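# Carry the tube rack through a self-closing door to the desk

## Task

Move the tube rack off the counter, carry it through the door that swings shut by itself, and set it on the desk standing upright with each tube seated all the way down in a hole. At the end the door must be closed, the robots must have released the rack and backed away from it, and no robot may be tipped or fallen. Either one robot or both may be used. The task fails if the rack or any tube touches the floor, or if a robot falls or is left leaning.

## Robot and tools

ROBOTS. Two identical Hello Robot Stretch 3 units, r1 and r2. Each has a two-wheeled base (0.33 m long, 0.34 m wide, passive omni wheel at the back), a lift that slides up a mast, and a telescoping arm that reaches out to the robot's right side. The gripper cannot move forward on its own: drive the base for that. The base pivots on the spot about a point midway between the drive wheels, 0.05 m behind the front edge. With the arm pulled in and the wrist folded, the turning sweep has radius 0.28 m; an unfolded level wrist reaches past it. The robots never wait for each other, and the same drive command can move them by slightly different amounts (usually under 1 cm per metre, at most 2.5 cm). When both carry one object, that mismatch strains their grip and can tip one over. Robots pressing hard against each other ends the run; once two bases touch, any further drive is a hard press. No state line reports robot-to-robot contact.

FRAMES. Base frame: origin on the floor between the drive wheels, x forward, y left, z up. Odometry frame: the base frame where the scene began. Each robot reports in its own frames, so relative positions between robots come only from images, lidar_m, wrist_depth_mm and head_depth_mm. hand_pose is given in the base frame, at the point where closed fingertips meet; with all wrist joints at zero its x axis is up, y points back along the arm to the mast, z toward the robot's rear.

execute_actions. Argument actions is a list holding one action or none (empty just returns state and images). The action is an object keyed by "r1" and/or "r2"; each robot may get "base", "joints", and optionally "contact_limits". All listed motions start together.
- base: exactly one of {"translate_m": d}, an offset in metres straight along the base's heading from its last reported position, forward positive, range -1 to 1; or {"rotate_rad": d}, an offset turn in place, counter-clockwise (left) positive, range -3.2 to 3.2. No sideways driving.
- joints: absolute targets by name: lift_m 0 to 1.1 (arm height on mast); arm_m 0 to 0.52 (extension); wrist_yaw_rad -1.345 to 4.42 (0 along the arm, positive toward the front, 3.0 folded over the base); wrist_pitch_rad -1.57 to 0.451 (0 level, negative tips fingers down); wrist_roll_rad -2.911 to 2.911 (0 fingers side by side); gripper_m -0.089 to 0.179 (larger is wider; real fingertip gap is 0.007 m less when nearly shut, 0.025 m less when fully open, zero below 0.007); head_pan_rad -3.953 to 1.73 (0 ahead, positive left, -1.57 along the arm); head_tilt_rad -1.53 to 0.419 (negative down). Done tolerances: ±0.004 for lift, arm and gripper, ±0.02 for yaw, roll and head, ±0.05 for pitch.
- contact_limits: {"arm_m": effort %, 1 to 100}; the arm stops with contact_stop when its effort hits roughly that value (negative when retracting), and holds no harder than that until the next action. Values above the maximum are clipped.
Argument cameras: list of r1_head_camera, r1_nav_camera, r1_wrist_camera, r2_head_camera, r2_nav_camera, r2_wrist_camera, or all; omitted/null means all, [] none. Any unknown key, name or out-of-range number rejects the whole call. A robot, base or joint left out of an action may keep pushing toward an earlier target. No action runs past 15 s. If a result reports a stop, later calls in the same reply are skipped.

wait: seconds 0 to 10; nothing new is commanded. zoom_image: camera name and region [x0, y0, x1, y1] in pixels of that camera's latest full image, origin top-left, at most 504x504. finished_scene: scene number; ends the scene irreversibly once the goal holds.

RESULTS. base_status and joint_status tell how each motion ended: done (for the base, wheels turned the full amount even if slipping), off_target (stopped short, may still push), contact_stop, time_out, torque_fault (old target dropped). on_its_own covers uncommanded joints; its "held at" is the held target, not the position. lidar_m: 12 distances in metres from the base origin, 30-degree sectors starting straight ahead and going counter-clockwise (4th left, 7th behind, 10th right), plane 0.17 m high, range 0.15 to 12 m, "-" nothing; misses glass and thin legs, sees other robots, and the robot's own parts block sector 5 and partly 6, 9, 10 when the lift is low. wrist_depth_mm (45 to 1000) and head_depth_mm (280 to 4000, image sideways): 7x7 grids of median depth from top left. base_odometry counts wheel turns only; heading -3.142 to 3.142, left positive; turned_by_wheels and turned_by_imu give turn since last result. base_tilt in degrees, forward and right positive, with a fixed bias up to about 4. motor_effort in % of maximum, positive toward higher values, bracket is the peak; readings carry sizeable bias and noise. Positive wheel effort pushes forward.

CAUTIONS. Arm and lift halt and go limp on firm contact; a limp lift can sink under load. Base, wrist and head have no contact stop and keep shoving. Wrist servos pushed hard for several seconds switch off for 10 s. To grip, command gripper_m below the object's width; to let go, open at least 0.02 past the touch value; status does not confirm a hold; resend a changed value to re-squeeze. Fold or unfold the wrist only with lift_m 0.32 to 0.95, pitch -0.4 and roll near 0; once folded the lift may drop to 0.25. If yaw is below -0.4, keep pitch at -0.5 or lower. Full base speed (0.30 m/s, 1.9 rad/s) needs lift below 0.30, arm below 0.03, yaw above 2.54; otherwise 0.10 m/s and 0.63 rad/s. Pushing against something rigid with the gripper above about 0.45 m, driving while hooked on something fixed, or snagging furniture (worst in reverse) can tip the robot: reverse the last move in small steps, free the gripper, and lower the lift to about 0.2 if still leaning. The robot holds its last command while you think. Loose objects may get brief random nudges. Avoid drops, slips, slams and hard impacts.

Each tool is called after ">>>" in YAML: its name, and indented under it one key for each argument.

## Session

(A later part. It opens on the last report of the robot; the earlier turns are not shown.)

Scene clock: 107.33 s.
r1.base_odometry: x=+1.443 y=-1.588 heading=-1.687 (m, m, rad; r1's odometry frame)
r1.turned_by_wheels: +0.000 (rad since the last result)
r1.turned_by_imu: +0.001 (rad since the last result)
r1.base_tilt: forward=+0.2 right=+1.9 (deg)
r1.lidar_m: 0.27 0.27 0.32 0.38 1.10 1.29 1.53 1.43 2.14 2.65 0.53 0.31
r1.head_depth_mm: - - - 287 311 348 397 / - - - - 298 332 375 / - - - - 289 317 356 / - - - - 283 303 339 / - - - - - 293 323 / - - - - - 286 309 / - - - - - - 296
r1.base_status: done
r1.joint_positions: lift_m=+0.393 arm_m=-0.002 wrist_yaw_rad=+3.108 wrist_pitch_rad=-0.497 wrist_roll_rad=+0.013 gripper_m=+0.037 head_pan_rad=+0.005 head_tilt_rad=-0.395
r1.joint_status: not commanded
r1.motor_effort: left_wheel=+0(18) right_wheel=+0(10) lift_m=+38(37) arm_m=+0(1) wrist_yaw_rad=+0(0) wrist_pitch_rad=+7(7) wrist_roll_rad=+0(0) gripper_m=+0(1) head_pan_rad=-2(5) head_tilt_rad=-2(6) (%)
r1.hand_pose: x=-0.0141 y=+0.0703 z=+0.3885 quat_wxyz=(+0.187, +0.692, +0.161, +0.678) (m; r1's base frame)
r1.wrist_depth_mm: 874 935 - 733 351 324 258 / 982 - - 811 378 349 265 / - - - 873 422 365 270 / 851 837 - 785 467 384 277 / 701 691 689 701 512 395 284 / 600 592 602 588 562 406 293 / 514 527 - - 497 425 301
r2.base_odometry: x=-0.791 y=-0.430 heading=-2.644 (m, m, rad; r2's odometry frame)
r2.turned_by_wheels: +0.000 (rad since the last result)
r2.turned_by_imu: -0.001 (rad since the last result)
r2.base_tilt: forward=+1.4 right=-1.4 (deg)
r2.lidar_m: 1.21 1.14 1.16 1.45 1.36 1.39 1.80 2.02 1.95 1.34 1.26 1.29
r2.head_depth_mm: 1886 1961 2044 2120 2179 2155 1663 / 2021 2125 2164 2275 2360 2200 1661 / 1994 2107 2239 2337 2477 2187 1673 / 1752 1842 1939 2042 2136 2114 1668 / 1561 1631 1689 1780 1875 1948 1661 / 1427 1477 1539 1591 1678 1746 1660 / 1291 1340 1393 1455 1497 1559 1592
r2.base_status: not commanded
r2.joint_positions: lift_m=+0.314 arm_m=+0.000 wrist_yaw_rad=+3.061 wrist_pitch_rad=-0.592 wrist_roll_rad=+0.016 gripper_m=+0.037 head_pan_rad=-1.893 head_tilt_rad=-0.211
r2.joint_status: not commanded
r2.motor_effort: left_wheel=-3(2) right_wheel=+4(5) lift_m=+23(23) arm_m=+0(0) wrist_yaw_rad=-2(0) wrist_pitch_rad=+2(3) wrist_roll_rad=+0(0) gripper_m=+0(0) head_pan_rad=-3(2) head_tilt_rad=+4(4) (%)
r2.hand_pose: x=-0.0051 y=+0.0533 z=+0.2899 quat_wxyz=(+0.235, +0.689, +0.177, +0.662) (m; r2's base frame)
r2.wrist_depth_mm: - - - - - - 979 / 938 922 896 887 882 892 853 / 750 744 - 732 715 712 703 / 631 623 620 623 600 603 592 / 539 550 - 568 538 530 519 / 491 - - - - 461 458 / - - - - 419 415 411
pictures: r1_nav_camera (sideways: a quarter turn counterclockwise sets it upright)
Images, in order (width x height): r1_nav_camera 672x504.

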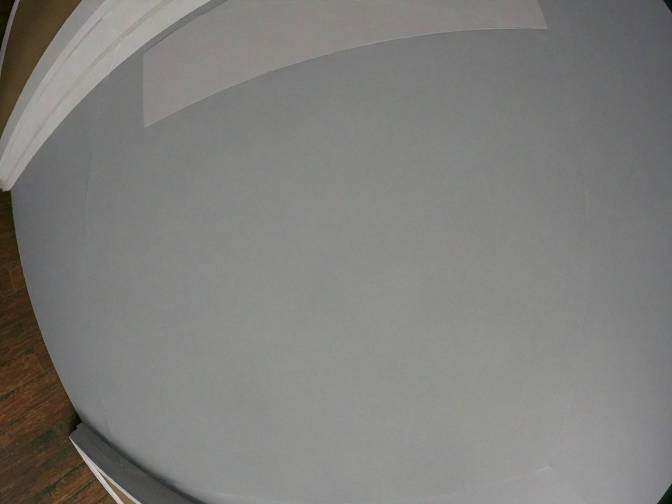

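>>> execute_actions:
  actions:
    - {"r1":{"base":{"rotate_rad":0.5}}}
  cameras: []

>>> execute_actions:
  actions:
    - {"r1":{"base":{"translate_m":-0.3}}}
  cameras: []

>>> execute_actions:
  actions:
    - {"r1":{"base":{"rotate_rad":-0.38}}}
  cameras: ["r1_nav_camera"]

Scene clock: 109.77 s.
r1.base_odometry: x=+1.443 y=-1.588 heading=-1.187 (m, m, rad; r1's odometry frame)
r1.turned_by_wheels: +0.500 (rad since the last result)
r1.turned_by_imu: +0.493 (rad since the last result)
r1.base_tilt: forward=+0.2 right=+1.9 (deg)
r1.lidar_m: 0.27 0.31 0.36 1.09 1.27 1.53 1.43 2.10 2.65 0.55 0.32 0.27
r1.head_depth_mm: - - - - - - 292 / - - - - - 283 302 / - - - - - 289 313 / - - - - - 292 325 / - - - - 284 303 337 / - - - - 288 314 351 / - - - - 293 323 364
r1.base_status: done
r1.joint_positions: lift_m=+0.393 arm_m=-0.002 wrist_yaw_rad=+3.108 wrist_pitch_rad=-0.497 wrist_roll_rad=+0.013 gripper_m=+0.037 head_pan_rad=+0.005 head_tilt_rad=-0.395
r1.joint_status: not commanded
r1.motor_effort: left_wheel=-3(5) right_wheel=+5(9) lift_m=+37(38) arm_m=+0(0) wrist_yaw_rad=+0(0) wrist_pitch_rad=+7(7) wrist_roll_rad=+0(0) gripper_m=+0(0) head_pan_rad=-2(2) head_tilt_rad=-2(2) (%)
r1.hand_pose: x=-0.0141 y=+0.0703 z=+0.3885 quat_wxyz=(+0.187, +0.692, +0.161, +0.678) (m; r1's base frame)
r1.wrist_depth_mm: - - - - - 595 297 / - - - - - 563 289 / - - - - - 529 301 / 846 861 - 889 842 499 321 / 694 700 696 706 687 447 356 / 589 584 610 599 607 460 374 / 511 519 - - 494 492 368
r2.base_odometry: x=-0.791 y=-0.430 heading=-2.644 (m, m, rad; r2's odometry frame)
r2.turned_by_wheels: +0.000 (rad since the last result)
r2.turned_by_imu: +0.000 (rad since the last result)
r2.base_tilt: forward=+1.5 right=-1.3 (deg)
r2.lidar_m: 1.21 1.14 1.16 1.44 1.36 1.39 1.80 2.02 1.95 1.34 1.26 1.29
r2.head_depth_mm: 1899 1949 2020 2105 2176 2159 1663 / 2046 2112 2176 2287 2361 2173 1675 / 2003 2112 2230 2359 2481 2176 1663 / 1758 1835 1936 2035 2153 2130 1657 / 1567 1632 1691 1780 1883 1954 1665 / 1429 1474 1537 1600 1669 1746 1662 / 1290 1337 1393 1449 1499 1572 1581
r2.base_status: not commanded
r2.joint_positions: lift_m=+0.314 arm_m=+0.000 wrist_yaw_rad=+3.061 wrist_pitch_rad=-0.592 wrist_roll_rad=+0.016 gripper_m=+0.037 head_pan_rad=-1.893 head_tilt_rad=-0.211
r2.joint_status: not commanded
r2.motor_effort: left_wheel=-3(3) right_wheel=+5(4) lift_m=+23(24) arm_m=+0(0) wrist_yaw_rad=+0(0) wrist_pitch_rad=+2(3) wrist_roll_rad=+0(0) gripper_m=+0(0) head_pan_rad=-3(2) head_tilt_rad=+4(4) (%)
r2.hand_pose: x=-0.0051 y=+0.0533 z=+0.2899 quat_wxyz=(+0.235, +0.689, +0.177, +0.662) (m; r2's base frame)
r2.wrist_depth_mm: - - - - - - 971 / 945 913 875 904 894 877 863 / 762 752 - 729 720 703 703 / 634 635 627 619 609 604 593 / 548 548 - 563 536 521 519 / 489 - - - - 463 460 / - - - - 420 415 414
pictures: none
No camera images: the call's "cameras" was empty. Leave "cameras" out to get every camera's image.

Scene clock: 114.00 s.
r1.base_odometry: x=+1.331 y=-1.310 heading=-1.187 (m, m, rad; r1's odometry frame)
r1.turned_by_wheels: +0.000 (rad since the last result)
r1.turned_by_imu: +0.001 (rad since the last result)
r1.base_tilt: forward=+0.1 right=+1.9 (deg)
r1.lidar_m: 0.56 0.59 0.96 1.17 1.32 1.54 1.13 1.77 2.58 0.97 0.65 0.56
r1.head_depth_mm: 422 450 482 517 561 610 670 / 430 459 493 532 577 630 695 / 441 471 506 545 592 651 719 / 450 482 520 561 613 672 748 / 460 494 532 578 631 696 774 / 471 505 545 593 652 720 805 / 483 518 556 597 644 697 738
r1.base_status: done
r1.joint_positions: lift_m=+0.393 arm_m=-0.002 wrist_yaw_rad=+3.108 wrist_pitch_rad=-0.497 wrist_roll_rad=+0.013 gripper_m=+0.037 head_pan_rad=+0.005 head_tilt_rad=-0.395
r1.joint_status: not commanded
r1.motor_effort: left_wheel=-3(7) right_wheel=+5(7) lift_m=+37(38) arm_m=-1(1) wrist_yaw_rad=+0(0) wrist_pitch_rad=+8(7) wrist_roll_rad=+0(0) gripper_m=+0(0) head_pan_rad=-2(2) head_tilt_rad=-2(2) (%)
r1.hand_pose: x=-0.0141 y=+0.0703 z=+0.3885 quat_wxyz=(+0.187, +0.692, +0.161, +0.678) (m; r1's base frame)
r1.wrist_depth_mm: - - - - - - 801 / - - - - - - 758 / - - - - - - 720 / 846 856 - 868 869 849 697 / 691 693 692 691 713 698 652 / 578 603 600 604 602 589 582 / 515 522 - - 503 516 511
r2.base_odometry: x=-0.791 y=-0.430 heading=-2.644 (m, m, rad; r2's odometry frame)
r2.turned_by_wheels: +0.000 (rad since the last result)
r2.turned_by_imu: -0.001 (rad since the last result)
r2.base_tilt: forward=+1.3 right=-1.3 (deg)
r2.lidar_m: 1.21 1.14 1.16 1.45 1.36 1.39 1.80 2.01 1.95 1.34 1.26 1.28
r2.head_depth_mm: 1907 1960 2027 2106 2170 2169 1671 / 2024 2105 2192 2247 2354 2202 1669 / 1976 2112 2207 2356 2450 2189 1670 / 1763 1849 1944 2051 2151 2116 1658 / 1568 1630 1695 1778 1873 1941 1651 / 1415 1462 1534 1601 1672 1734 1641 / 1301 1340 1387 1439 1504 1559 1584
r2.base_status: not commanded
r2.joint_positions: lift_m=+0.314 arm_m=+0.000 wrist_yaw_rad=+3.061 wrist_pitch_rad=-0.592 wrist_roll_rad=+0.016 gripper_m=+0.037 head_pan_rad=-1.893 head_tilt_rad=-0.211
r2.joint_status: not commanded
r2.motor_effort: left_wheel=-3(3) right_wheel=+5(4) lift_m=+23(23) arm_m=+0(0) wrist_yaw_rad=+0(0) wrist_pitch_rad=+3(3) wrist_roll_rad=+0(0) gripper_m=+0(0) head_pan_rad=-2(2) head_tilt_rad=+4(4) (%)
r2.hand_pose: x=-0.0051 y=+0.0533 z=+0.2899 quat_wxyz=(+0.235, +0.689, +0.177, +0.662) (m; r2's base frame)
r2.wrist_depth_mm: - - - - - - 981 / 933 915 908 894 874 879 851 / 769 747 - 743 724 700 707 / 638 623 636 609 611 602 592 / 541 552 - 563 533 525 520 / 484 - - - - 455 458 / - - - - 413 414 411
pictures: none
No camera images: the call's "cameras" was empty. Leave "cameras" out to get every camera's image.

Scene clock: 115.60 s.
r1.base_odometry: x=+1.331 y=-1.310 heading=-1.567 (m, m, rad; r1's odometry frame)
r1.turned_by_wheels: -0.380 (rad since the last result)
r1.turned_by_imu: -0.375 (rad since the last result)
r1.base_tilt: forward=+0.1 right=+1.8 (deg)
r1.lidar_m: 0.56 0.57 0.60 1.17 1.19 1.32 1.54 1.13 1.95 2.57 0.76 0.60
r1.head_depth_mm: 466 501 542 592 652 722 813 / 458 492 533 579 638 706 791 / 451 484 523 569 623 689 770 / 444 477 514 558 610 673 752 / 437 468 505 548 597 656 728 / 430 460 496 536 584 642 712 / 424 453 487 526 572 627 694
r1.base_status: done
r1.joint_positions: lift_m=+0.393 arm_m=-0.002 wrist_yaw_rad=+3.108 wrist_pitch_rad=-0.497 wrist_roll_rad=+0.013 gripper_m=+0.037 head_pan_rad=+0.005 head_tilt_rad=-0.395
r1.joint_status: not commanded
r1.motor_effort: left_wheel=+2(5) right_wheel=-5(9) lift_m=+38(38) arm_m=-1(0) wrist_yaw_rad=+0(0) wrist_pitch_rad=+7(7) wrist_roll_rad=+0(0) gripper_m=+0(0) head_pan_rad=-2(2) head_tilt_rad=-2(2) (%)
r1.hand_pose: x=-0.0141 y=+0.0703 z=+0.3885 quat_wxyz=(+0.187, +0.692, +0.161, +0.678) (m; r1's base frame)
r1.wrist_depth_mm: 982 - - - - 669 467 / - - - - - 693 475 / - - - - - 701 528 / 862 837 - 853 854 707 571 / 694 696 688 700 700 669 580 / 594 595 606 595 597 590 573 / 515 523 - - 498 517 511
r2.base_odometry: x=-0.791 y=-0.430 heading=-2.644 (m, m, rad; r2's odometry frame)
r2.turned_by_wheels: +0.000 (rad since the last result)
r2.turned_by_imu: +0.000 (rad since the last result)
r2.base_tilt: forward=+1.3 right=-1.3 (deg)
r2.lidar_m: 1.21 1.14 1.16 1.44 1.36 1.39 1.81 2.02 1.95 1.34 1.26 1.29
r2.head_depth_mm: 1893 1987 2028 2107 2170 2171 1675 / 2039 2112 2195 2282 2376 2164 1655 / 2008 2101 2222 2340 2473 2196 1660 / 1769 1829 1932 2046 2147 2126 1662 / 1571 1627 1691 1797 1867 1948 1651 / 1422 1480 1535 1605 1673 1760 1643 / 1293 1354 1384 1449 1495 1561 1578
r2.base_status: not commanded
r2.joint_positions: lift_m=+0.314 arm_m=+0.000 wrist_yaw_rad=+3.061 wrist_pitch_rad=-0.592 wrist_roll_rad=+0.016 gripper_m=+0.037 head_pan_rad=-1.893 head_tilt_rad=-0.211
r2.joint_status: not commanded
r2.motor_effort: left_wheel=-3(3) right_wheel=+4(4) lift_m=+23(23) arm_m=+0(0) wrist_yaw_rad=-1(0) wrist_pitch_rad=+3(3) wrist_roll_rad=+0(0) gripper_m=-1(1) head_pan_rad=-4(2) head_tilt_rad=+4(4) (%)
r2.hand_pose: x=-0.0051 y=+0.0533 z=+0.2899 quat_wxyz=(+0.235, +0.689, +0.177, +0.662) (m; r2's base frame)
r2.wrist_depth_mm: - - - - - - 998 / 927 941 917 884 887 861 858 / 759 754 - 732 728 709 706 / 632 633 623 612 605 602 602 / 549 548 - 560 542 530 520 / 483 - - - - 464 462 / - - - - 420 415 408
pictures: r1_nav_camera (sideways: a quarter turn counterclockwise sets it upright)
Images, in order (width x height): r1_nav_camera 672x504.

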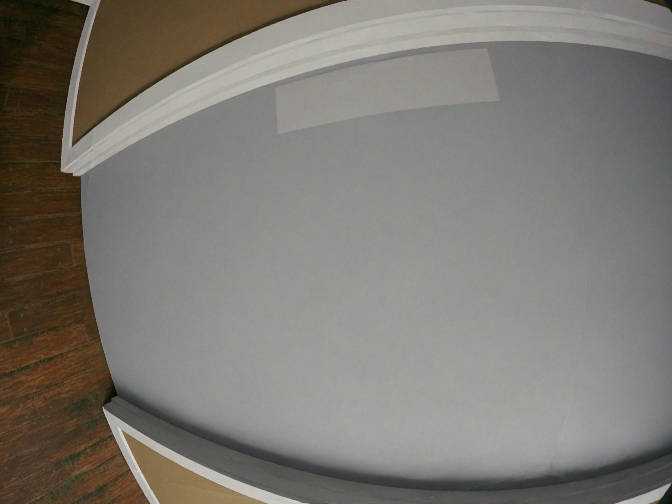

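>>> execute_actions:
  actions:
    - {"r1":{"base":{"rotate_rad":0.08}}}
  cameras: []

>>> execute_actions:
  actions:
    - {"r1":{"base":{"translate_m":1.0}}}
  cameras: ["r1_wrist_camera","r2_nav_camera"]

Scene clock: 121.30 s.
r1.base_odometry: x=+1.331 y=-1.310 heading=-1.487 (m, m, rad; r1's odometry frame)
r1.turned_by_wheels: +0.080 (rad since the last result)
r1.turned_by_imu: +0.079 (rad since the last result)
r1.base_tilt: forward=+0.1 right=+1.8 (deg)
r1.lidar_m: 0.56 0.57 0.65 1.17 1.20 1.33 1.53 1.13 2.09 2.20 0.73 0.59
r1.head_depth_mm: 449 483 521 568 622 686 767 / 446 478 517 562 615 678 760 / 443 476 512 556 608 671 749 / 439 471 508 551 602 664 739 / 435 467 504 545 596 656 732 / 433 464 500 540 589 649 722 / 429 459 495 536 583 641 712
r1.base_status: done
r1.joint_positions: lift_m=+0.393 arm_m=-0.002 wrist_yaw_rad=+3.108 wrist_pitch_rad=-0.497 wrist_roll_rad=+0.013 gripper_m=+0.037 head_pan_rad=+0.005 head_tilt_rad=-0.395
r1.joint_status: not commanded
r1.motor_effort: left_wheel=-4(3) right_wheel=+4(4) lift_m=+38(38) arm_m=-1(0) wrist_yaw_rad=+0(0) wrist_pitch_rad=+7(8) wrist_roll_rad=+0(0) gripper_m=+0(1) head_pan_rad=-2(2) head_tilt_rad=-2(2) (%)
r1.hand_pose: x=-0.0141 y=+0.0703 z=+0.3885 quat_wxyz=(+0.187, +0.692, +0.161, +0.678) (m; r1's base frame)
r1.wrist_depth_mm: - - - - - 737 516 / - - - - - 773 519 / - - - - - 775 508 / 847 862 - 840 845 754 540 / 678 694 690 692 685 674 596 / 596 597 594 587 607 598 582 / 517 532 - - 497 513 509
r2.base_odometry: x=-0.791 y=-0.430 heading=-2.644 (m, m, rad; r2's odometry frame)
r2.turned_by_wheels: +0.000 (rad since the last result)
r2.turned_by_imu: -0.001 (rad since the last result)
r2.base_tilt: forward=+1.3 right=-1.4 (deg)
r2.lidar_m: 1.21 1.14 1.16 1.45 1.36 1.39 1.80 2.01 1.95 1.34 1.27 1.29
r2.head_depth_mm: 1901 1943 2026 2088 2172 2174 1661 / 2035 2117 2183 2258 2366 2224 1674 / 2001 2121 2241 2351 2469 2189 1670 / 1756 1837 1962 2031 2160 2127 1665 / 1566 1632 1698 1770 1883 1923 1664 / 1420 1476 1540 1592 1680 1739 1651 / 1295 1340 1387 1447 1499 1547 1579
r2.base_status: not commanded
r2.joint_positions: lift_m=+0.314 arm_m=+0.000 wrist_yaw_rad=+3.061 wrist_pitch_rad=-0.592 wrist_roll_rad=+0.016 gripper_m=+0.037 head_pan_rad=-1.893 head_tilt_rad=-0.211
r2.joint_status: not commanded
r2.motor_effort: left_wheel=-4(3) right_wheel=+4(5) lift_m=+23(23) arm_m=+0(0) wrist_yaw_rad=+0(0) wrist_pitch_rad=+3(3) wrist_roll_rad=+1(0) gripper_m=-1(0) head_pan_rad=-3(2) head_tilt_rad=+4(4) (%)
r2.hand_pose: x=-0.0051 y=+0.0533 z=+0.2899 quat_wxyz=(+0.235, +0.689, +0.177, +0.662) (m; r2's base frame)
r2.wrist_depth_mm: - - - - - - 958 / 944 925 898 887 906 872 869 / 765 748 - 714 716 714 689 / 637 630 623 620 607 604 587 / 554 557 - 563 540 521 514 / 492 - - - - 466 458 / - - - - 415 414 413
pictures: none
No camera images: the call's "cameras" was empty. Leave "cameras" out to get every camera's image.

Scene clock: 132.27 s.
r1.base_odometry: x=+1.414 y=-2.306 heading=-1.486 (m, m, rad; r1's odometry frame)
r1.turned_by_wheels: +0.001 (rad since the last result)
r1.turned_by_imu: -0.001 (rad since the last result)
r1.base_tilt: forward=+0.2 right=+2.0 (deg)
r1.lidar_m: - - 0.15 0.19 1.25 1.66 2.05 1.60 2.66 0.24 0.15 -
r1.head_depth_mm: - - - - - - - / - - - - - - - / - - - - - - - / - - - - - - - / - - - - - - - / - - - - - - - / - - - - - - -
r1.base_status: translate_m off_target (by the wheels' count: +0.9998 of +1.0000)
r1.joint_positions: lift_m=+0.393 arm_m=-0.002 wrist_yaw_rad=+3.108 wrist_pitch_rad=-0.497 wrist_roll_rad=+0.013 gripper_m=+0.037 head_pan_rad=+0.011 head_tilt_rad=-0.390
r1.joint_status: not commanded
r1.on_its_own: left_wheel is at rest, and its effort (+36) is outside its rest range (-18 to +18)
r1.motor_effort: left_wheel=+36(54) right_wheel=+5(73) lift_m=+38(40) arm_m=+0(0) wrist_yaw_rad=+0(7) wrist_pitch_rad=+7(8) wrist_roll_rad=+0(0) gripper_m=+1(1) head_pan_rad=-5(10) head_tilt_rad=-4(18) (%)
r1.hand_pose: x=-0.0141 y=+0.0703 z=+0.3885 quat_wxyz=(+0.187, +0.692, +0.161, +0.678) (m; r1's base frame)
r1.wrist_depth_mm: - - - 384 203 111 77 / - - - 427 204 113 78 / - - - 480 209 114 78 / 878 874 - 543 213 115 79 / 690 696 709 610 205 116 79 / 592 587 592 591 176 117 80 / 517 528 - - 244 118 80
r2.base_odometry: x=-0.791 y=-0.430 heading=-2.644 (m, m, rad; r2's odometry frame)
r2.turned_by_wheels: +0.000 (rad since the last result)
r2.turned_by_imu: -0.002 (rad since the last result)
r2.base_tilt: forward=+1.4 right=-1.3 (deg)
r2.lidar_m: 1.21 1.14 1.16 1.45 1.36 1.39 1.80 2.01 1.95 1.34 1.26 1.29
r2.head_depth_mm: 1879 1956 2031 2108 2154 2172 1672 / 2013 2108 2190 2261 2377 2180 1674 / 1991 2129 2204 2360 2494 2189 1687 / 1758 1844 1948 2037 2151 2145 1654 / 1558 1611 1708 1774 1862 1916 1654 / 1414 1465 1519 1591 1677 1733 1659 / 1289 1325 1377 1439 1484 1555 1577
r2.base_status: not commanded
r2.joint_positions: lift_m=+0.314 arm_m=+0.000 wrist_yaw_rad=+3.061 wrist_pitch_rad=-0.592 wrist_roll_rad=+0.016 gripper_m=+0.037 head_pan_rad=-1.893 head_tilt_rad=-0.211
r2.joint_status: not commanded
r2.motor_effort: left_wheel=-3(3) right_wheel=+4(3) lift_m=+24(23) arm_m=+0(0) wrist_yaw_rad=+0(1) wrist_pitch_rad=+3(3) wrist_roll_rad=+0(0) gripper_m=-1(0) head_pan_rad=-2(2) head_tilt_rad=+4(4) (%)
r2.hand_pose: x=-0.0051 y=+0.0533 z=+0.2899 quat_wxyz=(+0.235, +0.689, +0.177, +0.662) (m; r2's base frame)
r2.wrist_depth_mm: - - - - - - 967 / 933 930 915 911 870 859 857 / 759 746 - 735 725 720 699 / 637 626 614 626 618 606 588 / 543 552 - 572 542 527 522 / 487 - - - - 457 463 / - - - - 416 415 417
pictures: r1_wrist_camera, r2_nav_camera (sideways: a quarter turn counterclockwise sets it upright)
Images, in order (width x height): r1_wrist_camera 644x364, r2_nav_camera 672x504.

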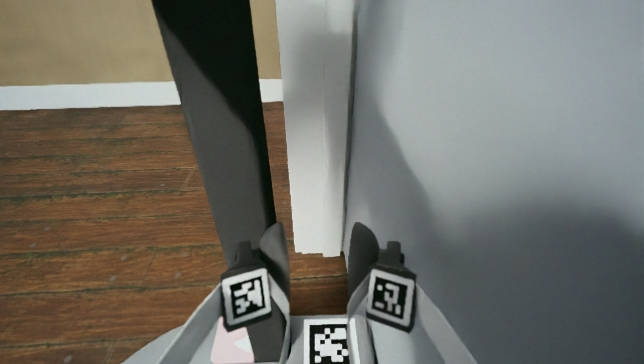

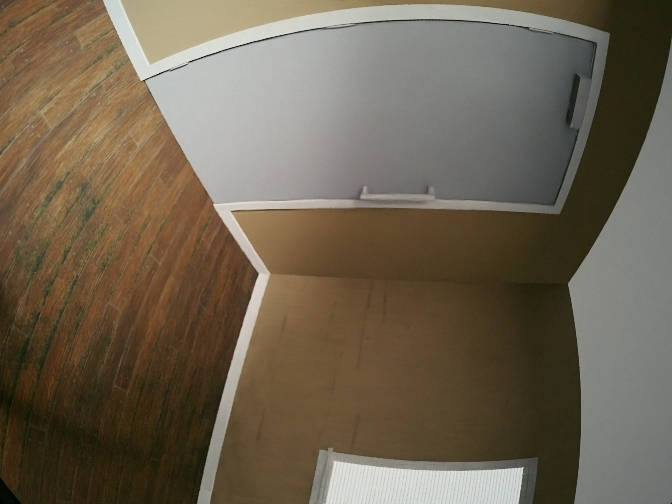

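>>> execute_actions:
  actions:
    - {"r1":{"base":{"translate_m":-0.4}}}
  cameras: []

>>> execute_actions:
  actions:
    - {"r1":{"base":{"rotate_rad":1.5},"joints":{"head_pan_rad":-1.57,"head_tilt_rad":-0.6}}}
  cameras: []

>>> execute_actions:
  actions:
    - {"r1":{"base":{"translate_m":0.15},"joints":{"wrist_yaw_rad":0,"wrist_pitch_rad":-0.4,"gripper_m":0.0}}}
  cameras: ["r1_nav_camera"]

Scene clock: 138.70 s.
r1.base_odometry: x=+1.380 y=-1.908 heading=-1.486 (m, m, rad; r1's odometry frame)
r1.turned_by_wheels: +0.000 (rad since the last result)
r1.turned_by_imu: +0.001 (rad since the last result)
r1.base_tilt: forward=+0.3 right=+1.9 (deg)
r1.lidar_m: 0.45 0.46 0.52 1.20 1.23 1.43 1.65 1.23 2.25 1.67 0.65 0.47
r1.head_depth_mm: 349 375 405 441 484 534 599 / 347 372 402 436 479 527 589 / 344 369 398 433 473 523 582 / 341 366 395 428 467 515 575 / 338 363 391 424 463 510 566 / 336 360 388 420 458 505 559 / 334 357 385 417 453 498 552
r1.base_status: done
r1.joint_positions: lift_m=+0.393 arm_m=-0.002 wrist_yaw_rad=+3.108 wrist_pitch_rad=-0.497 wrist_roll_rad=+0.013 gripper_m=+0.037 head_pan_rad=+0.005 head_tilt_rad=-0.395
r1.joint_status: not commanded
r1.motor_effort: left_wheel=-1(25) right_wheel=+0(6) lift_m=+37(38) arm_m=+0(1) wrist_yaw_rad=-1(0) wrist_pitch_rad=+7(7) wrist_roll_rad=+0(0) gripper_m=+0(0) head_pan_rad=-2(4) head_tilt_rad=-2(5) (%)
r1.hand_pose: x=-0.0141 y=+0.0703 z=+0.3885 quat_wxyz=(+0.187, +0.692, +0.161, +0.678) (m; r1's base frame)
r1.wrist_depth_mm: - - - - - 577 412 / - - - - - 581 444 / - - - - 984 580 473 / 860 838 - 846 865 592 497 / 708 702 720 710 694 650 492 / 587 591 613 604 606 595 498 / 512 528 - - 511 520 492
r2.base_odometry: x=-0.791 y=-0.430 heading=-2.644 (m, m, rad; r2's odometry frame)
r2.turned_by_wheels: +0.000 (rad since the last result)
r2.turned_by_imu: -0.001 (rad since the last result)
r2.base_tilt: forward=+1.3 right=-1.4 (deg)
r2.lidar_m: 1.21 1.14 1.16 1.45 1.36 1.39 1.80 2.02 1.94 1.35 1.27 1.29
r2.head_depth_mm: 1879 1949 2018 2120 2172 2165 1665 / 2032 2111 2201 2290 2342 2190 1658 / 2011 2098 2245 2344 2489 2196 1674 / 1752 1851 1938 2023 2149 2124 1658 / 1580 1620 1699 1787 1868 1933 1654 / 1426 1482 1529 1591 1671 1749 1641 / 1292 1337 1386 1428 1498 1553 1576
r2.base_status: not commanded
r2.joint_positions: lift_m=+0.314 arm_m=+0.000 wrist_yaw_rad=+3.061 wrist_pitch_rad=-0.592 wrist_roll_rad=+0.016 gripper_m=+0.037 head_pan_rad=-1.893 head_tilt_rad=-0.211
r2.joint_status: not commanded
r2.motor_effort: left_wheel=-3(4) right_wheel=+4(4) lift_m=+23(23) arm_m=+0(0) wrist_yaw_rad=+0(0) wrist_pitch_rad=+3(3) wrist_roll_rad=+0(1) gripper_m=+0(0) head_pan_rad=-2(3) head_tilt_rad=+4(4) (%)
r2.hand_pose: x=-0.0051 y=+0.0533 z=+0.2899 quat_wxyz=(+0.235, +0.689, +0.177, +0.662) (m; r2's base frame)
r2.wrist_depth_mm: - - - - - - 985 / 922 905 932 903 893 889 853 / 754 754 - 721 712 718 704 / 639 636 630 617 607 607 604 / 549 552 - 559 547 525 523 / 489 - - - - 458 457 / - - - - 419 414 416
pictures: none
No camera images: the call's "cameras" was empty. Leave "cameras" out to get every camera's image.

Scene clock: 142.07 s.
r1.base_odometry: x=+1.380 y=-1.908 heading=+0.014 (m, m, rad; r1's odometry frame)
r1.turned_by_wheels: +1.500 (rad since the last result)
r1.turned_by_imu: +1.478 (rad since the last result)
r1.base_tilt: forward=+0.2 right=+1.9 (deg)
r1.lidar_m: 0.99 1.21 1.43 1.65 1.67 2.10 2.54 0.65 0.48 0.45 0.45 0.52
r1.head_depth_mm: 362 403 456 522 613 741 937 / 357 396 446 510 599 718 904 / 351 390 438 500 583 698 870 / 347 383 430 489 569 674 836 / 341 377 422 480 555 657 807 / 336 372 415 470 542 639 781 / 331 365 408 461 529 624 755
r1.base_status: done
r1.joint_positions: lift_m=+0.393 arm_m=-0.002 wrist_yaw_rad=+3.108 wrist_pitch_rad=-0.497 wrist_roll_rad=+0.013 gripper_m=+0.037 head_pan_rad=-1.563 head_tilt_rad=-0.593
r1.joint_status: all done
r1.motor_effort: left_wheel=-4(6) right_wheel=+4(9) lift_m=+37(38) arm_m=-1(0) wrist_yaw_rad=+0(0) wrist_pitch_rad=+8(7) wrist_roll_rad=+0(0) gripper_m=+1(1) head_pan_rad=-3(38) head_tilt_rad=-3(21) (%)
r1.hand_pose: x=-0.0141 y=+0.0703 z=+0.3885 quat_wxyz=(+0.187, +0.692, +0.161, +0.678) (m; r1's base frame)
r1.wrist_depth_mm: - - - - - - - / - - - - - - - / - - - - - - - / 854 854 - 855 871 834 873 / 713 707 692 707 702 690 694 / 585 586 597 595 599 595 594 / 505 527 - - 505 512 515
r2.base_odometry: x=-0.791 y=-0.430 heading=-2.644 (m, m, rad; r2's odometry frame)
r2.turned_by_wheels: +0.000 (rad since the last result)
r2.turned_by_imu: +0.000 (rad since the last result)
r2.base_tilt: forward=+1.4 right=-1.4 (deg)
r2.lidar_m: 1.21 1.14 1.16 1.45 1.36 1.39 1.80 2.02 1.95 1.35 1.26 1.29
r2.head_depth_mm: 1908 1982 2024 2098 2190 2150 1674 / 2045 2115 2169 2249 2365 2204 1672 / 1988 2115 2226 2325 2454 2191 1670 / 1760 1847 1937 2033 2159 2128 1650 / 1558 1625 1693 1787 1865 1931 1648 / 1410 1478 1537 1598 1679 1751 1658 / 1307 1337 1401 1449 1490 1564 1585
r2.base_status: not commanded
r2.joint_positions: lift_m=+0.314 arm_m=+0.000 wrist_yaw_rad=+3.061 wrist_pitch_rad=-0.592 wrist_roll_rad=+0.016 gripper_m=+0.037 head_pan_rad=-1.893 head_tilt_rad=-0.211
r2.joint_status: not commanded
r2.motor_effort: left_wheel=-3(2) right_wheel=+5(4) lift_m=+23(24) arm_m=+0(0) wrist_yaw_rad=+1(0) wrist_pitch_rad=+3(3) wrist_roll_rad=+0(0) gripper_m=+0(0) head_pan_rad=-3(4) head_tilt_rad=+4(4) (%)
r2.hand_pose: x=-0.0051 y=+0.0533 z=+0.2899 quat_wxyz=(+0.235, +0.689, +0.177, +0.662) (m; r2's base frame)
r2.wrist_depth_mm: - - - - - - 988 / 922 921 921 886 886 880 833 / 768 748 - 730 717 706 711 / 631 624 618 621 609 612 598 / 543 557 - 552 543 518 513 / 490 - - - - 459 461 / - - - - 416 416 416
pictures: none
No camera images: the call's "cameras" was empty. Leave "cameras" out to get every camera's image.

Scene clock: 144.73 s.
r1.base_odometry: x=+1.530 y=-1.906 heading=+0.014 (m, m, rad; r1's odometry frame)
r1.turned_by_wheels: +0.000 (rad since the last result)
r1.turned_by_imu: -0.001 (rad since the last result)
r1.base_tilt: forward=+0.2 right=+1.8 (deg)
r1.lidar_m: 0.94 1.07 1.34 1.67 1.68 2.12 2.57 0.70 0.46 0.43 0.41 0.43
r1.head_depth_mm: 345 385 435 499 585 710 898 / 341 379 427 489 571 686 859 / 335 373 419 478 556 666 829 / 330 366 411 468 543 645 801 / 326 361 403 459 530 628 771 / 321 354 396 449 518 610 748 / 316 348 389 439 506 594 723
r1.base_status: done
r1.joint_positions: lift_m=+0.393 arm_m=-0.002 wrist_yaw_rad=+0.002 wrist_pitch_rad=-0.419 wrist_roll_rad=+0.013 gripper_m=+0.000 head_pan_rad=-1.563 head_tilt_rad=-0.593
r1.joint_status: all done
r1.motor_effort: left_wheel=-4(4) right_wheel=+4(10) lift_m=+39(38) arm_m=+0(1) wrist_yaw_rad=-1(1) wrist_pitch_rad=+9(9) wrist_roll_rad=+0(0) gripper_m=-3(79) head_pan_rad=-3(3) head_tilt_rad=-3(4) (%)
r1.hand_pose: x=-0.0210 y=-0.3676 z=+0.4055 quat_wxyz=(+0.687, +0.147, -0.696, -0.148) (m; r1's base frame)
r1.wrist_depth_mm: 150 154 159 163 170 175 183 / 162 166 172 179 186 192 199 / 176 182 188 197 205 213 223 / 195 199 209 218 226 238 248 / 214 222 231 236 255 268 286 / 238 250 256 - 290 310 330 / 270 287 308 325 346 366 397
r2.base_odometry: x=-0.791 y=-0.430 heading=-2.644 (m, m, rad; r2's odometry frame)
r2.turned_by_wheels: +0.000 (rad since the last result)
r2.turned_by_imu: +0.000 (rad since the last result)
r2.base_tilt: forward=+1.3 right=-1.4 (deg)
r2.lidar_m: 1.21 1.14 1.16 1.45 1.36 1.39 1.80 2.02 1.95 1.34 1.26 1.29
r2.head_depth_mm: 1896 1970 2022 2108 2210 2143 1676 / 2037 2096 2174 2262 2347 2196 1678 / 2004 2106 2246 2346 2497 2178 1674 / 1760 1821 1938 2049 2142 2126 1675 / 1565 1636 1700 1789 1860 1922 1643 / 1416 1475 1523 1611 1658 1751 1654 / 1294 1339 1400 1437 1506 1566 1579
r2.base_status: not commanded
r2.joint_positions: lift_m=+0.314 arm_m=+0.000 wrist_yaw_rad=+3.061 wrist_pitch_rad=-0.592 wrist_roll_rad=+0.016 gripper_m=+0.037 head_pan_rad=-1.893 head_tilt_rad=-0.211
r2.joint_status: not commanded
r2.motor_effort: left_wheel=-3(3) right_wheel=+4(5) lift_m=+24(23) arm_m=+0(0) wrist_yaw_rad=-1(0) wrist_pitch_rad=+3(3) wrist_roll_rad=+1(0) gripper_m=+0(0) head_pan_rad=-2(3) head_tilt_rad=+4(4) (%)
r2.hand_pose: x=-0.0051 y=+0.0533 z=+0.2899 quat_wxyz=(+0.235, +0.689, +0.177, +0.662) (m; r2's base frame)
r2.wrist_depth_mm: - - - - - - 973 / 951 928 904 927 869 883 849 / 755 754 - 739 726 700 702 / 653 625 625 622 605 606 588 / 553 553 - 564 547 530 517 / 487 - - - - 457 459 / - - - - 419 416 416
pictures: r1_nav_camera (sideways: a quarter turn counterclockwise sets it upright)
Images, in order (width x height): r1_nav_camera 672x504.

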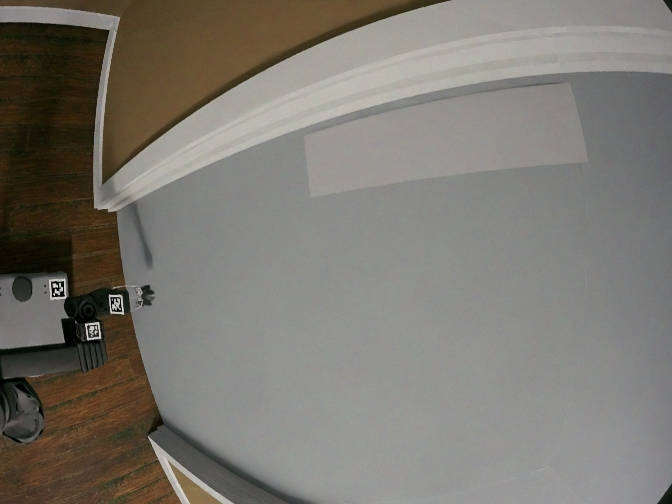

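>>> execute_actions:
  actions:
    - {"r1":{"joints":{"lift_m":0.3,"arm_m":0.5},"contact_limits":{"arm_m":60}}}
  cameras: ["r1_nav_camera","r2_nav_camera"]

Scene clock: 150.03 s.
r1.base_odometry: x=+1.530 y=-1.906 heading=+0.014 (m, m, rad; r1's odometry frame)
r1.turned_by_wheels: +0.000 (rad since the last result)
r1.turned_by_imu: +0.049 (rad since the last result)
r1.base_tilt: forward=-7.1 right=-8.6 (deg)
r1.lidar_m: 1.07 1.09 1.32 0.91 0.86 0.88 1.14 0.77 0.67 0.67 0.46 0.52
r1.head_depth_mm: 643 691 746 812 888 977 1094 / 660 710 768 834 918 1015 1139 / 676 730 791 862 954 1042 1173 / 692 749 813 891 977 1134 1230 / 712 769 837 920 1020 1145 1277 / 732 793 866 949 1057 1192 1316 / 752 816 889 989 2123 1728 1374
r1.base_status: not commanded
r1.joint_positions: lift_m=+0.330 arm_m=+0.498 wrist_yaw_rad=-0.006 wrist_pitch_rad=-1.280 wrist_roll_rad=+0.026 gripper_m=+0.000 head_pan_rad=-1.564 head_tilt_rad=-0.597
r1.joint_status: lift_m contact_stop (moved -0.063 of -0.093); the others done
r1.on_its_own: base_tilt is 12.7 degrees off its reading at the scene's start (forward=+0.0 right=+1.9); lift_m is slack since a contact_stop, until your next command for it (your +0.300 is given up); arm_m is at rest, and its effort (+18) is outside its rest range (-14 to +14); wrist_pitch_rad is at rest, and its effort (+100) is outside its rest range (-20 to +32)
r1.motor_effort: left_wheel=-4(11) right_wheel=-1(4) lift_m=+36(39) arm_m=+18(27) wrist_yaw_rad=+5(25) wrist_pitch_rad=+100(100) wrist_roll_rad=-6(6) gripper_m=-3(7) head_pan_rad=-3(3) head_tilt_rad=-1(3) (%)
r1.contact_limits: arm_m 34 (drawing in: default 15, maximum 25; extending or still: default 21, maximum 34)
r1.hand_pose: x=-0.0220 y=-0.6927 z=+0.2163 quat_wxyz=(+0.558, +0.415, -0.575, -0.430) (m; r1's base frame)
r1.wrist_depth_mm: - - - - - - - / - 54 48 - - - - / 123 82 63 52 48 - - / 609 200 115 81 63 52 48 / 590 568 530 148 114 81 62 / 550 552 529 - 444 197 114 / 529 514 498 471 468 448 429
r2.base_odometry: x=-0.791 y=-0.430 heading=-2.644 (m, m, rad; r2's odometry frame)
r2.turned_by_wheels: +0.000 (rad since the last result)
r2.turned_by_imu: -0.001 (rad since the last result)
r2.base_tilt: forward=+1.5 right=-1.4 (deg)
r2.lidar_m: 1.21 1.14 1.16 1.45 1.36 1.39 1.80 2.02 1.46 1.28 1.27 1.29
r2.head_depth_mm: 1907 1953 2036 2122 2157 2170 1663 / 2039 2100 2196 2260 2350 2204 1669 / 2000 2084 2232 2352 2477 2162 1666 / 1311 1854 1960 2055 2176 2001 1661 / 1234 1288 1340 1408 1471 1557 1598 / 1170 1210 1276 1322 1384 1453 1509 / 1110 1154 1207 1249 1297 1369 1440
r2.base_status: not commanded
r2.joint_positions: lift_m=+0.314 arm_m=+0.000 wrist_yaw_rad=+3.061 wrist_pitch_rad=-0.592 wrist_roll_rad=+0.016 gripper_m=+0.037 head_pan_rad=-1.893 head_tilt_rad=-0.211
r2.joint_status: not commanded
r2.motor_effort: left_wheel=-3(3) right_wheel=+4(5) lift_m=+23(24) arm_m=+0(0) wrist_yaw_rad=+1(0) wrist_pitch_rad=+2(3) wrist_roll_rad=+1(0) gripper_m=+0(0) head_pan_rad=-3(2) head_tilt_rad=+4(4) (%)
r2.hand_pose: x=-0.0051 y=+0.0533 z=+0.2899 quat_wxyz=(+0.235, +0.689, +0.177, +0.662) (m; r2's base frame)
r2.wrist_depth_mm: - - - - - - 958 / 920 913 908 893 883 875 847 / 758 756 - 732 715 716 702 / 639 639 621 614 617 602 600 / 551 554 - 560 544 524 524 / 496 - - - - 463 458 / - - - - 414 413 408
pictures: r1_nav_camera (sideways: a quarter turn counterclockwise sets it upright), r2_nav_camera (sideways: a quarter turn counterclockwise sets it upright)
Images, in order (width x height): r1_nav_camera 672x504, r2_nav_camera 672x504.

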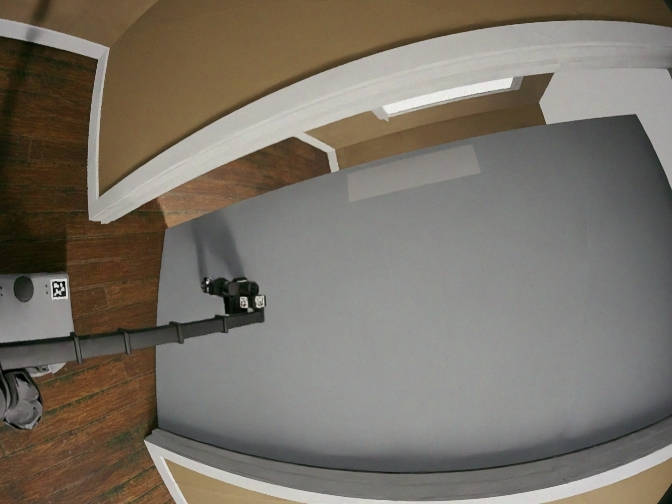

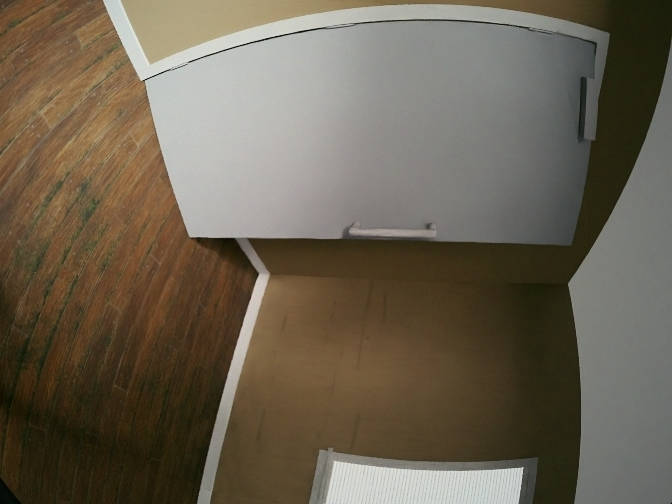

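>>> execute_actions:
  actions:
    - {"r1":{"joints":{"arm_m":0.1,"lift_m":0.33}},"r2":{"base":{"rotate_rad":-1.2},"joints":{"head_pan_rad":-0.5,"head_tilt_rad":-0.5}}}
  cameras: ["r1_nav_camera","r2_nav_camera"]

Scene clock: 156.03 s.
r1.base_odometry: x=+1.530 y=-1.906 heading=+0.014 (m, m, rad; r1's odometry frame)
r1.turned_by_wheels: +0.000 (rad since the last result)
r1.turned_by_imu: -0.062 (rad since the last result)
r1.base_tilt: forward=+0.0 right=+1.7 (deg)
r1.lidar_m: 0.91 1.06 1.33 1.66 1.69 2.10 2.69 0.72 0.52 0.50 0.41 0.42
r1.head_depth_mm: 393 436 491 560 653 781 974 / 390 434 487 556 648 772 964 / 388 431 485 551 640 763 951 / 387 429 480 548 633 755 906 / 384 426 476 544 628 748 922 / 382 423 474 538 622 741 913 / 380 421 471 534 618 732 902
r1.base_status: not commanded
r1.joint_positions: lift_m=+0.330 arm_m=+0.100 wrist_yaw_rad=+0.000 wrist_pitch_rad=-0.415 wrist_roll_rad=+0.017 gripper_m=+0.000 head_pan_rad=-1.565 head_tilt_rad=-0.597
r1.joint_status: all done
r1.motor_effort: left_wheel=+0(14) right_wheel=+0(28) lift_m=+29(37) arm_m=-3(18) wrist_yaw_rad=+0(13) wrist_pitch_rad=+7(100) wrist_roll_rad=-1(6) gripper_m=-3(6) head_pan_rad=-2(3) head_tilt_rad=-2(2) (%)
r1.hand_pose: x=-0.0214 y=-0.4701 z=+0.3435 quat_wxyz=(+0.686, +0.145, -0.697, -0.147) (m; r1's base frame)
r1.wrist_depth_mm: 127 128 129 130 132 133 134 / 138 139 141 142 144 145 147 / 152 153 154 156 158 159 161 / 167 169 171 173 175 177 178 / 187 188 191 188 196 196 201 / 212 214 215 - 222 225 229 / 245 247 255 256 260 263 270
r2.base_odometry: x=-0.791 y=-0.430 heading=+2.440 (m, m, rad; r2's odometry frame)
r2.turned_by_wheels: -1.200 (rad since the last result)
r2.turned_by_imu: -1.216 (rad since the last result)
r2.base_tilt: forward=+1.4 right=-1.4 (deg)
r2.lidar_m: 1.27 1.27 1.50 1.14 1.14 1.35 1.36 1.36 1.61 2.02 2.02 1.39
r2.head_depth_mm: 1804 2023 2277 2445 1965 1585 1323 / 1646 1823 2063 2303 1991 1582 1318 / 1382 1541 1819 2086 1981 1578 1317 / 1292 1423 1567 1755 1899 1567 1305 / 1227 1331 1456 1625 1772 1583 1299 / 1156 1251 1369 1496 1661 1568 1302 / 1089 1178 1284 1392 1540 1570 1310
r2.base_status: done
r2.joint_positions: lift_m=+0.314 arm_m=+0.000 wrist_yaw_rad=+3.061 wrist_pitch_rad=-0.592 wrist_roll_rad=+0.016 gripper_m=+0.037 head_pan_rad=-0.507 head_tilt_rad=-0.494
r2.joint_status: all done
r2.motor_effort: left_wheel=+2(4) right_wheel=-5(10) lift_m=+24(23) arm_m=+0(0) wrist_yaw_rad=-1(0) wrist_pitch_rad=+3(3) wrist_roll_rad=+0(0) gripper_m=+0(0) head_pan_rad=+2(28) head_tilt_rad=-3(21) (%)
r2.hand_pose: x=-0.0051 y=+0.0533 z=+0.2899 quat_wxyz=(+0.235, +0.689, +0.177, +0.662) (m; r2's base frame)
r2.wrist_depth_mm: - - - - - - - / 933 906 914 872 872 869 842 / 751 745 - 735 720 703 707 / 632 619 622 621 611 604 589 / 553 549 - 565 542 524 518 / 490 - - - - 462 454 / - - - - 422 418 407
pictures: r1_nav_camera (sideways: a quarter turn counterclockwise sets it upright), r2_nav_camera (sideways: a quarter turn counterclockwise sets it upright)
Images, in order (width x height): r1_nav_camera 672x504, r2_nav_camera 672x504.

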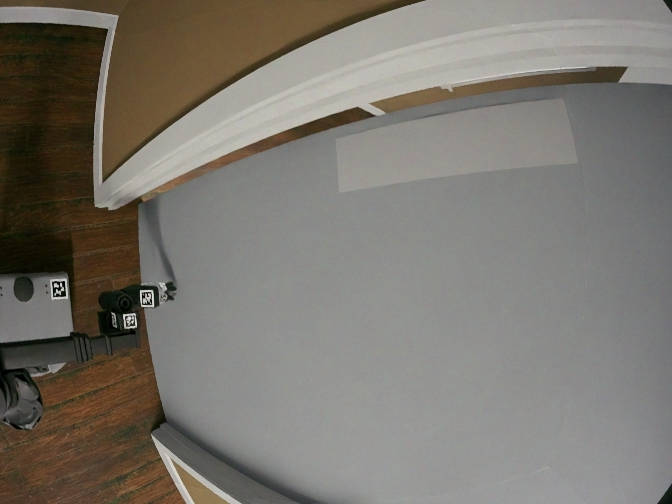

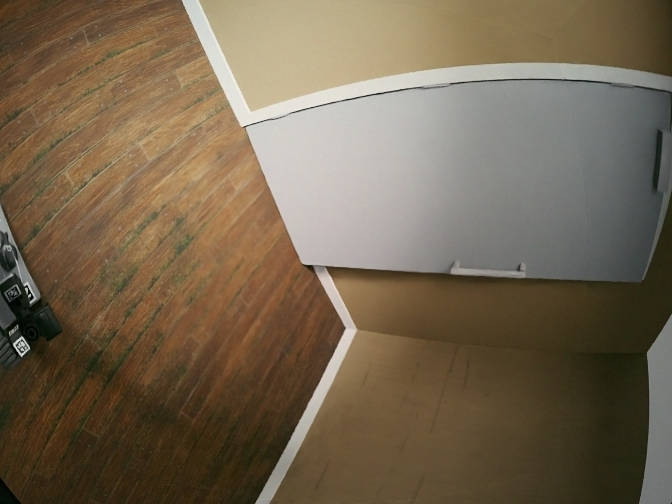

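>>> execute_actions:
  actions:
    - {"r1":{"joints":{"arm_m":0.0,"lift_m":0.15,"wrist_pitch_rad":0}}}
  cameras: []

>>> execute_actions:
  actions:
    - {"r1":{"joints":{"arm_m":0.5},"contact_limits":{"arm_m":30}}}
  cameras: ["r1_nav_camera","r2_nav_camera"]

Scene clock: 158.57 s.
r1.base_odometry: x=+1.530 y=-1.906 heading=+0.014 (m, m, rad; r1's odometry frame)
r1.turned_by_wheels: +0.000 (rad since the last result)
r1.turned_by_imu: +0.000 (rad since the last result)
r1.base_tilt: forward=+0.2 right=+1.8 (deg)
r1.lidar_m: 0.91 1.07 1.33 1.66 1.68 2.10 2.69 0.71 0.47 0.43 0.41 0.42
r1.head_depth_mm: 348 389 440 506 595 722 920 / 343 382 430 493 579 698 881 / 337 374 422 481 561 675 842 / 331 368 413 471 546 652 796 / 326 361 405 459 533 633 779 / 321 355 397 449 519 613 751 / 316 349 389 440 505 595 724
r1.base_status: not commanded
r1.joint_positions: lift_m=+0.328 arm_m=+0.000 wrist_yaw_rad=-0.002 wrist_pitch_rad=-0.023 wrist_roll_rad=+0.017 gripper_m=+0.000 head_pan_rad=-1.565 head_tilt_rad=-0.597
r1.joint_status: lift_m contact_stop (moved -0.002 of -0.180); the others done
r1.on_its_own: lift_m is slack since a contact_stop, until your next command for it (your +0.150 is given up)
r1.motor_effort: left_wheel=-1(2) right_wheel=+1(3) lift_m=+37(39) arm_m=-3(8) wrist_yaw_rad=+2(2) wrist_pitch_rad=+10(100) wrist_roll_rad=-1(2) gripper_m=-2(3) head_pan_rad=-2(3) head_tilt_rad=-2(2) (%)
r1.hand_pose: x=-0.0219 y=-0.4010 z=+0.4373 quat_wxyz=(+0.701, +0.008, -0.713, -0.009) (m; r1's base frame)
r1.wrist_depth_mm: 158 163 168 174 182 189 197 / 162 167 173 180 187 196 204 / 167 171 178 185 192 201 211 / 170 176 182 191 198 208 218 / 175 181 188 195 204 215 226 / 181 186 192 - 211 223 234 / 185 191 201 209 219 228 242
r2.base_odometry: x=-0.791 y=-0.430 heading=+2.440 (m, m, rad; r2's odometry frame)
r2.turned_by_wheels: +0.000 (rad since the last result)
r2.turned_by_imu: +0.000 (rad since the last result)
r2.base_tilt: forward=+1.3 right=-1.4 (deg)
r2.lidar_m: 1.27 1.27 1.50 1.14 1.14 1.35 1.36 1.36 1.61 2.01 2.02 1.44
r2.head_depth_mm: 1809 2053 2261 2412 2003 1575 1306 / 1647 1829 2079 2305 1975 1580 1324 / 1481 1661 1843 2101 1960 1562 1312 / 1390 1536 1680 1858 1952 1574 1318 / 1280 1402 1538 1671 1836 1587 1308 / 1203 1293 1404 1541 1700 1575 1298 / 1114 1203 1306 1422 1558 1574 1306
r2.base_status: not commanded
r2.joint_positions: lift_m=+0.314 arm_m=+0.000 wrist_yaw_rad=+3.061 wrist_pitch_rad=-0.592 wrist_roll_rad=+0.016 gripper_m=+0.037 head_pan_rad=-0.507 head_tilt_rad=-0.494
r2.joint_status: not commanded
r2.motor_effort: left_wheel=+2(2) right_wheel=-5(5) lift_m=+23(23) arm_m=+0(0) wrist_yaw_rad=-1(0) wrist_pitch_rad=+3(3) wrist_roll_rad=+0(0) gripper_m=+0(1) head_pan_rad=+2(2) head_tilt_rad=-3(3) (%)
r2.hand_pose: x=-0.0051 y=+0.0533 z=+0.2899 quat_wxyz=(+0.235, +0.689, +0.177, +0.662) (m; r2's base frame)
r2.wrist_depth_mm: - - - - - - - / 930 928 910 895 879 866 863 / 765 747 - 733 728 712 706 / 637 627 634 619 600 606 598 / 550 549 - 562 541 523 520 / 486 - - - - 459 458 / - - - - 415 415 415
pictures: none
No camera images: the call's "cameras" was empty. Leave "cameras" out to get every camera's image.

not run: a stop came earlier in this reply.

>>> execute_actions:
  actions:
    - {"r1":{"joints":{"lift_m":0.12}}}
  cameras: []

>>> execute_actions:
  actions:
    - {"r1":{"joints":{"arm_m":0.5},"contact_limits":{"arm_m":30}}}
  cameras: ["r1_nav_camera","r2_nav_camera"]

Scene clock: 161.73 s.
r1.base_odometry: x=+1.530 y=-1.906 heading=+0.014 (m, m, rad; r1's odometry frame)
r1.turned_by_wheels: +0.000 (rad since the last result)
r1.turned_by_imu: +0.000 (rad since the last result)
r1.base_tilt: forward=+0.2 right=+1.9 (deg)
r1.lidar_m: 0.91 1.06 1.33 1.67 1.68 2.10 2.70 0.71 0.47 0.43 0.41 0.42
r1.head_depth_mm: 348 389 439 505 595 722 921 / 343 381 430 493 579 698 883 / 337 375 421 482 562 675 842 / 332 368 413 471 546 653 810 / 326 361 405 460 532 634 779 / 321 355 397 450 519 614 751 / 316 349 388 441 506 595 724
r1.base_status: not commanded
r1.joint_positions: lift_m=+0.120 arm_m=+0.000 wrist_yaw_rad=-0.002 wrist_pitch_rad=-0.021 wrist_roll_rad=+0.017 gripper_m=+0.000 head_pan_rad=-1.565 head_tilt_rad=-0.597
r1.joint_status: all done
r1.motor_effort: left_wheel=-1(1) right_wheel=+1(1) lift_m=+26(29) arm_m=-3(3) wrist_yaw_rad=+2(2) wrist_pitch_rad=+9(10) wrist_roll_rad=-1(1) gripper_m=-3(3) head_pan_rad=-3(3) head_tilt_rad=-2(2) (%)
r1.hand_pose: x=-0.0219 y=-0.4011 z=+0.2295 quat_wxyz=(+0.701, +0.007, -0.713, -0.009) (m; r1's base frame)
r1.wrist_depth_mm: 158 162 169 174 181 190 198 / 162 167 173 180 187 195 204 / 167 172 178 185 193 201 211 / 171 177 183 190 199 209 218 / 175 181 189 196 205 214 225 / 180 186 192 - 213 222 233 / 186 191 200 208 220 230 243
r2.base_odometry: x=-0.791 y=-0.430 heading=+2.440 (m, m, rad; r2's odometry frame)
r2.turned_by_wheels: +0.000 (rad since the last result)
r2.turned_by_imu: +0.000 (rad since the last result)
r2.base_tilt: forward=+1.3 right=-1.3 (deg)
r2.lidar_m: 1.26 1.27 1.50 1.14 1.14 1.35 1.36 1.36 1.61 2.02 2.02 1.44
r2.head_depth_mm: 1822 2037 2251 2400 1993 1578 1314 / 1631 1823 2068 2328 1980 1586 1308 / 1480 1639 1835 2059 1981 1565 1307 / 1394 1522 1661 1850 1936 1581 1306 / 1281 1397 1539 1698 1844 1574 1310 / 1196 1301 1405 1559 1708 1574 1304 / 1124 1203 1302 1423 1544 1570 1297
r2.base_status: not commanded
r2.joint_positions: lift_m=+0.314 arm_m=+0.000 wrist_yaw_rad=+3.061 wrist_pitch_rad=-0.592 wrist_roll_rad=+0.016 gripper_m=+0.037 head_pan_rad=-0.507 head_tilt_rad=-0.494
r2.joint_status: not commanded
r2.motor_effort: left_wheel=+2(3) right_wheel=-6(6) lift_m=+23(23) arm_m=+0(0) wrist_yaw_rad=+0(1) wrist_pitch_rad=+3(3) wrist_roll_rad=+0(0) gripper_m=+0(0) head_pan_rad=+2(3) head_tilt_rad=-3(3) (%)
r2.hand_pose: x=-0.0051 y=+0.0533 z=+0.2899 quat_wxyz=(+0.235, +0.689, +0.177, +0.662) (m; r2's base frame)
r2.wrist_depth_mm: - - - - - - - / 945 920 910 890 874 843 856 / 762 731 - 741 720 719 697 / 641 623 629 612 603 604 594 / 550 552 - 557 541 522 518 / 484 - - - - 462 459 / - - - - 416 413 413
pictures: none
No camera images: the call's "cameras" was empty. Leave "cameras" out to get every camera's image.

Scene clock: 166.60 s.
r1.base_odometry: x=+1.530 y=-1.906 heading=+0.016 (m, m, rad; r1's odometry frame)
r1.turned_by_wheels: +0.002 (rad since the last result)
r1.turned_by_imu: +0.002 (rad since the last result)
r1.base_tilt: forward=+0.2 right=+2.0 (deg)
r1.lidar_m: 0.91 1.06 1.33 1.67 1.68 2.11 2.69 0.77 0.76 0.80 0.41 0.42
r1.head_depth_mm: 610 663 726 802 892 1013 1139 / 644 701 774 858 964 1105 1186 / 681 748 829 925 1054 1222 1199 / 721 798 888 1002 1155 1295 1172 / 767 850 960 1094 1273 1406 1188 / 831 2648 2909 2162 1732 1407 1184 / 2446 2708 2914 2210 1733 1399 1178
r1.base_status: not commanded
r1.joint_positions: lift_m=+0.120 arm_m=+0.498 wrist_yaw_rad=+0.075 wrist_pitch_rad=-0.052 wrist_roll_rad=+0.016 gripper_m=+0.000 head_pan_rad=-1.565 head_tilt_rad=-0.597
r1.joint_status: all done
r1.on_its_own: right_wheel is at rest, and its effort (-40) is outside its rest range (-18 to +18); wrist_yaw_rad is at rest, and its effort (-58) is outside its rest range (-12 to +12)
r1.motor_effort: left_wheel=+15(20) right_wheel=-40(46) lift_m=+27(27) arm_m=+13(27) wrist_yaw_rad=-58(87) wrist_pitch_rad=+24(25) wrist_roll_rad=-1(2) gripper_m=-7(20) head_pan_rad=-2(2) head_tilt_rad=-2(2) (%)
r1.contact_limits: arm_m 30 (drawing in: default 15, maximum 25; extending or still: default 21, maximum 34)
r1.hand_pose: x=-0.0023 y=-0.8971 z=+0.2216 quat_wxyz=(+0.702, +0.045, -0.711, +0.008) (m; r1's base frame)
r1.wrist_depth_mm: - 265 195 154 126 107 93 / - - 203 159 130 110 95 / - - 211 164 134 113 97 / - - 221 170 138 116 99 / 787 723 236 169 141 119 102 / 544 536 267 - 146 121 104 / 413 419 252 191 146 124 106
r2.base_odometry: x=-0.791 y=-0.430 heading=+2.440 (m, m, rad; r2's odometry frame)
r2.turned_by_wheels: +0.000 (rad since the last result)
r2.turned_by_imu: -0.001 (rad since the last result)
r2.base_tilt: forward=+1.3 right=-1.3 (deg)
r2.lidar_m: 1.17 1.27 1.49 1.14 1.14 1.35 1.36 1.36 1.61 2.02 2.02 1.14
r2.head_depth_mm: 938 1988 2279 2434 1992 1565 1323 / 930 998 1135 1256 1464 1560 1308 / 942 1027 1137 1269 1420 1542 1314 / 944 1032 1135 1261 1421 1517 1313 / 949 1033 1136 1269 1424 1542 1315 / 947 1035 1148 1268 1430 1541 1308 / 954 1040 1144 1270 1430 1561 1303
r2.base_status: not commanded
r2.joint_positions: lift_m=+0.314 arm_m=+0.000 wrist_yaw_rad=+3.061 wrist_pitch_rad=-0.592 wrist_roll_rad=+0.016 gripper_m=+0.037 head_pan_rad=-0.507 head_tilt_rad=-0.494
r2.joint_status: not commanded
r2.motor_effort: left_wheel=+2(2) right_wheel=-6(5) lift_m=+23(23) arm_m=+0(0) wrist_yaw_rad=+1(1) wrist_pitch_rad=+3(3) wrist_roll_rad=+1(0) gripper_m=-1(0) head_pan_rad=+2(2) head_tilt_rad=-3(3) (%)
r2.hand_pose: x=-0.0051 y=+0.0533 z=+0.2899 quat_wxyz=(+0.235, +0.689, +0.177, +0.662) (m; r2's base frame)
r2.wrist_depth_mm: - - - - - - - / 959 928 914 888 880 869 861 / 759 755 - 731 728 716 702 / 638 642 630 627 608 610 600 / 538 553 - 565 539 523 518 / 493 - - - - 465 459 / - - - - 414 414 414
pictures: r1_nav_camera (sideways: a quarter turn counterclockwise sets it upright), r2_nav_camera (sideways: a quarter turn counterclockwise sets it upright)
Images, in order (width x height): r1_nav_camera 672x504, r2_nav_camera 672x504.

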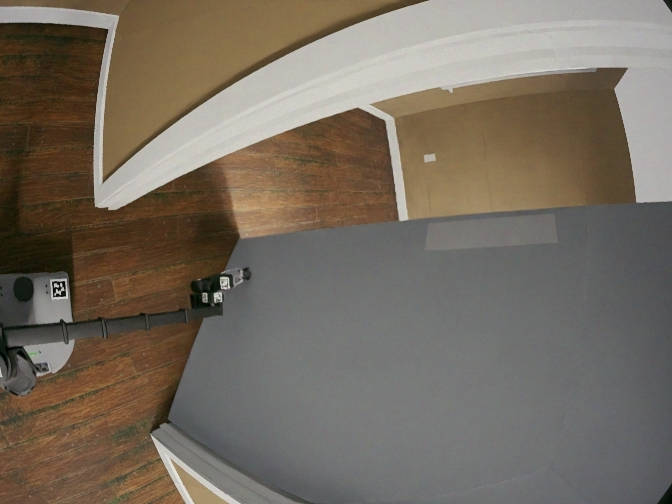

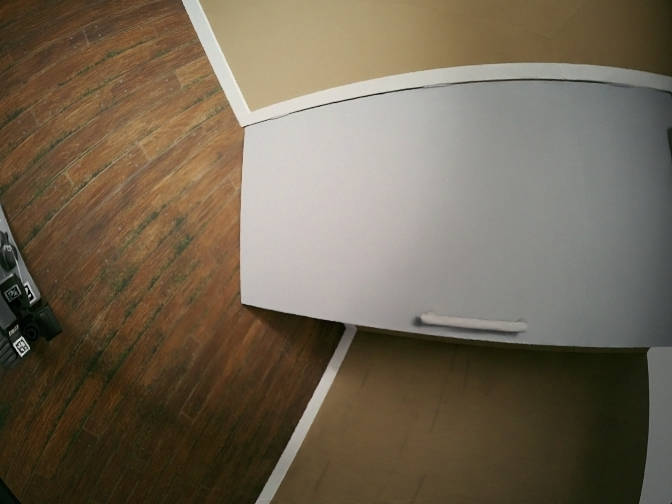

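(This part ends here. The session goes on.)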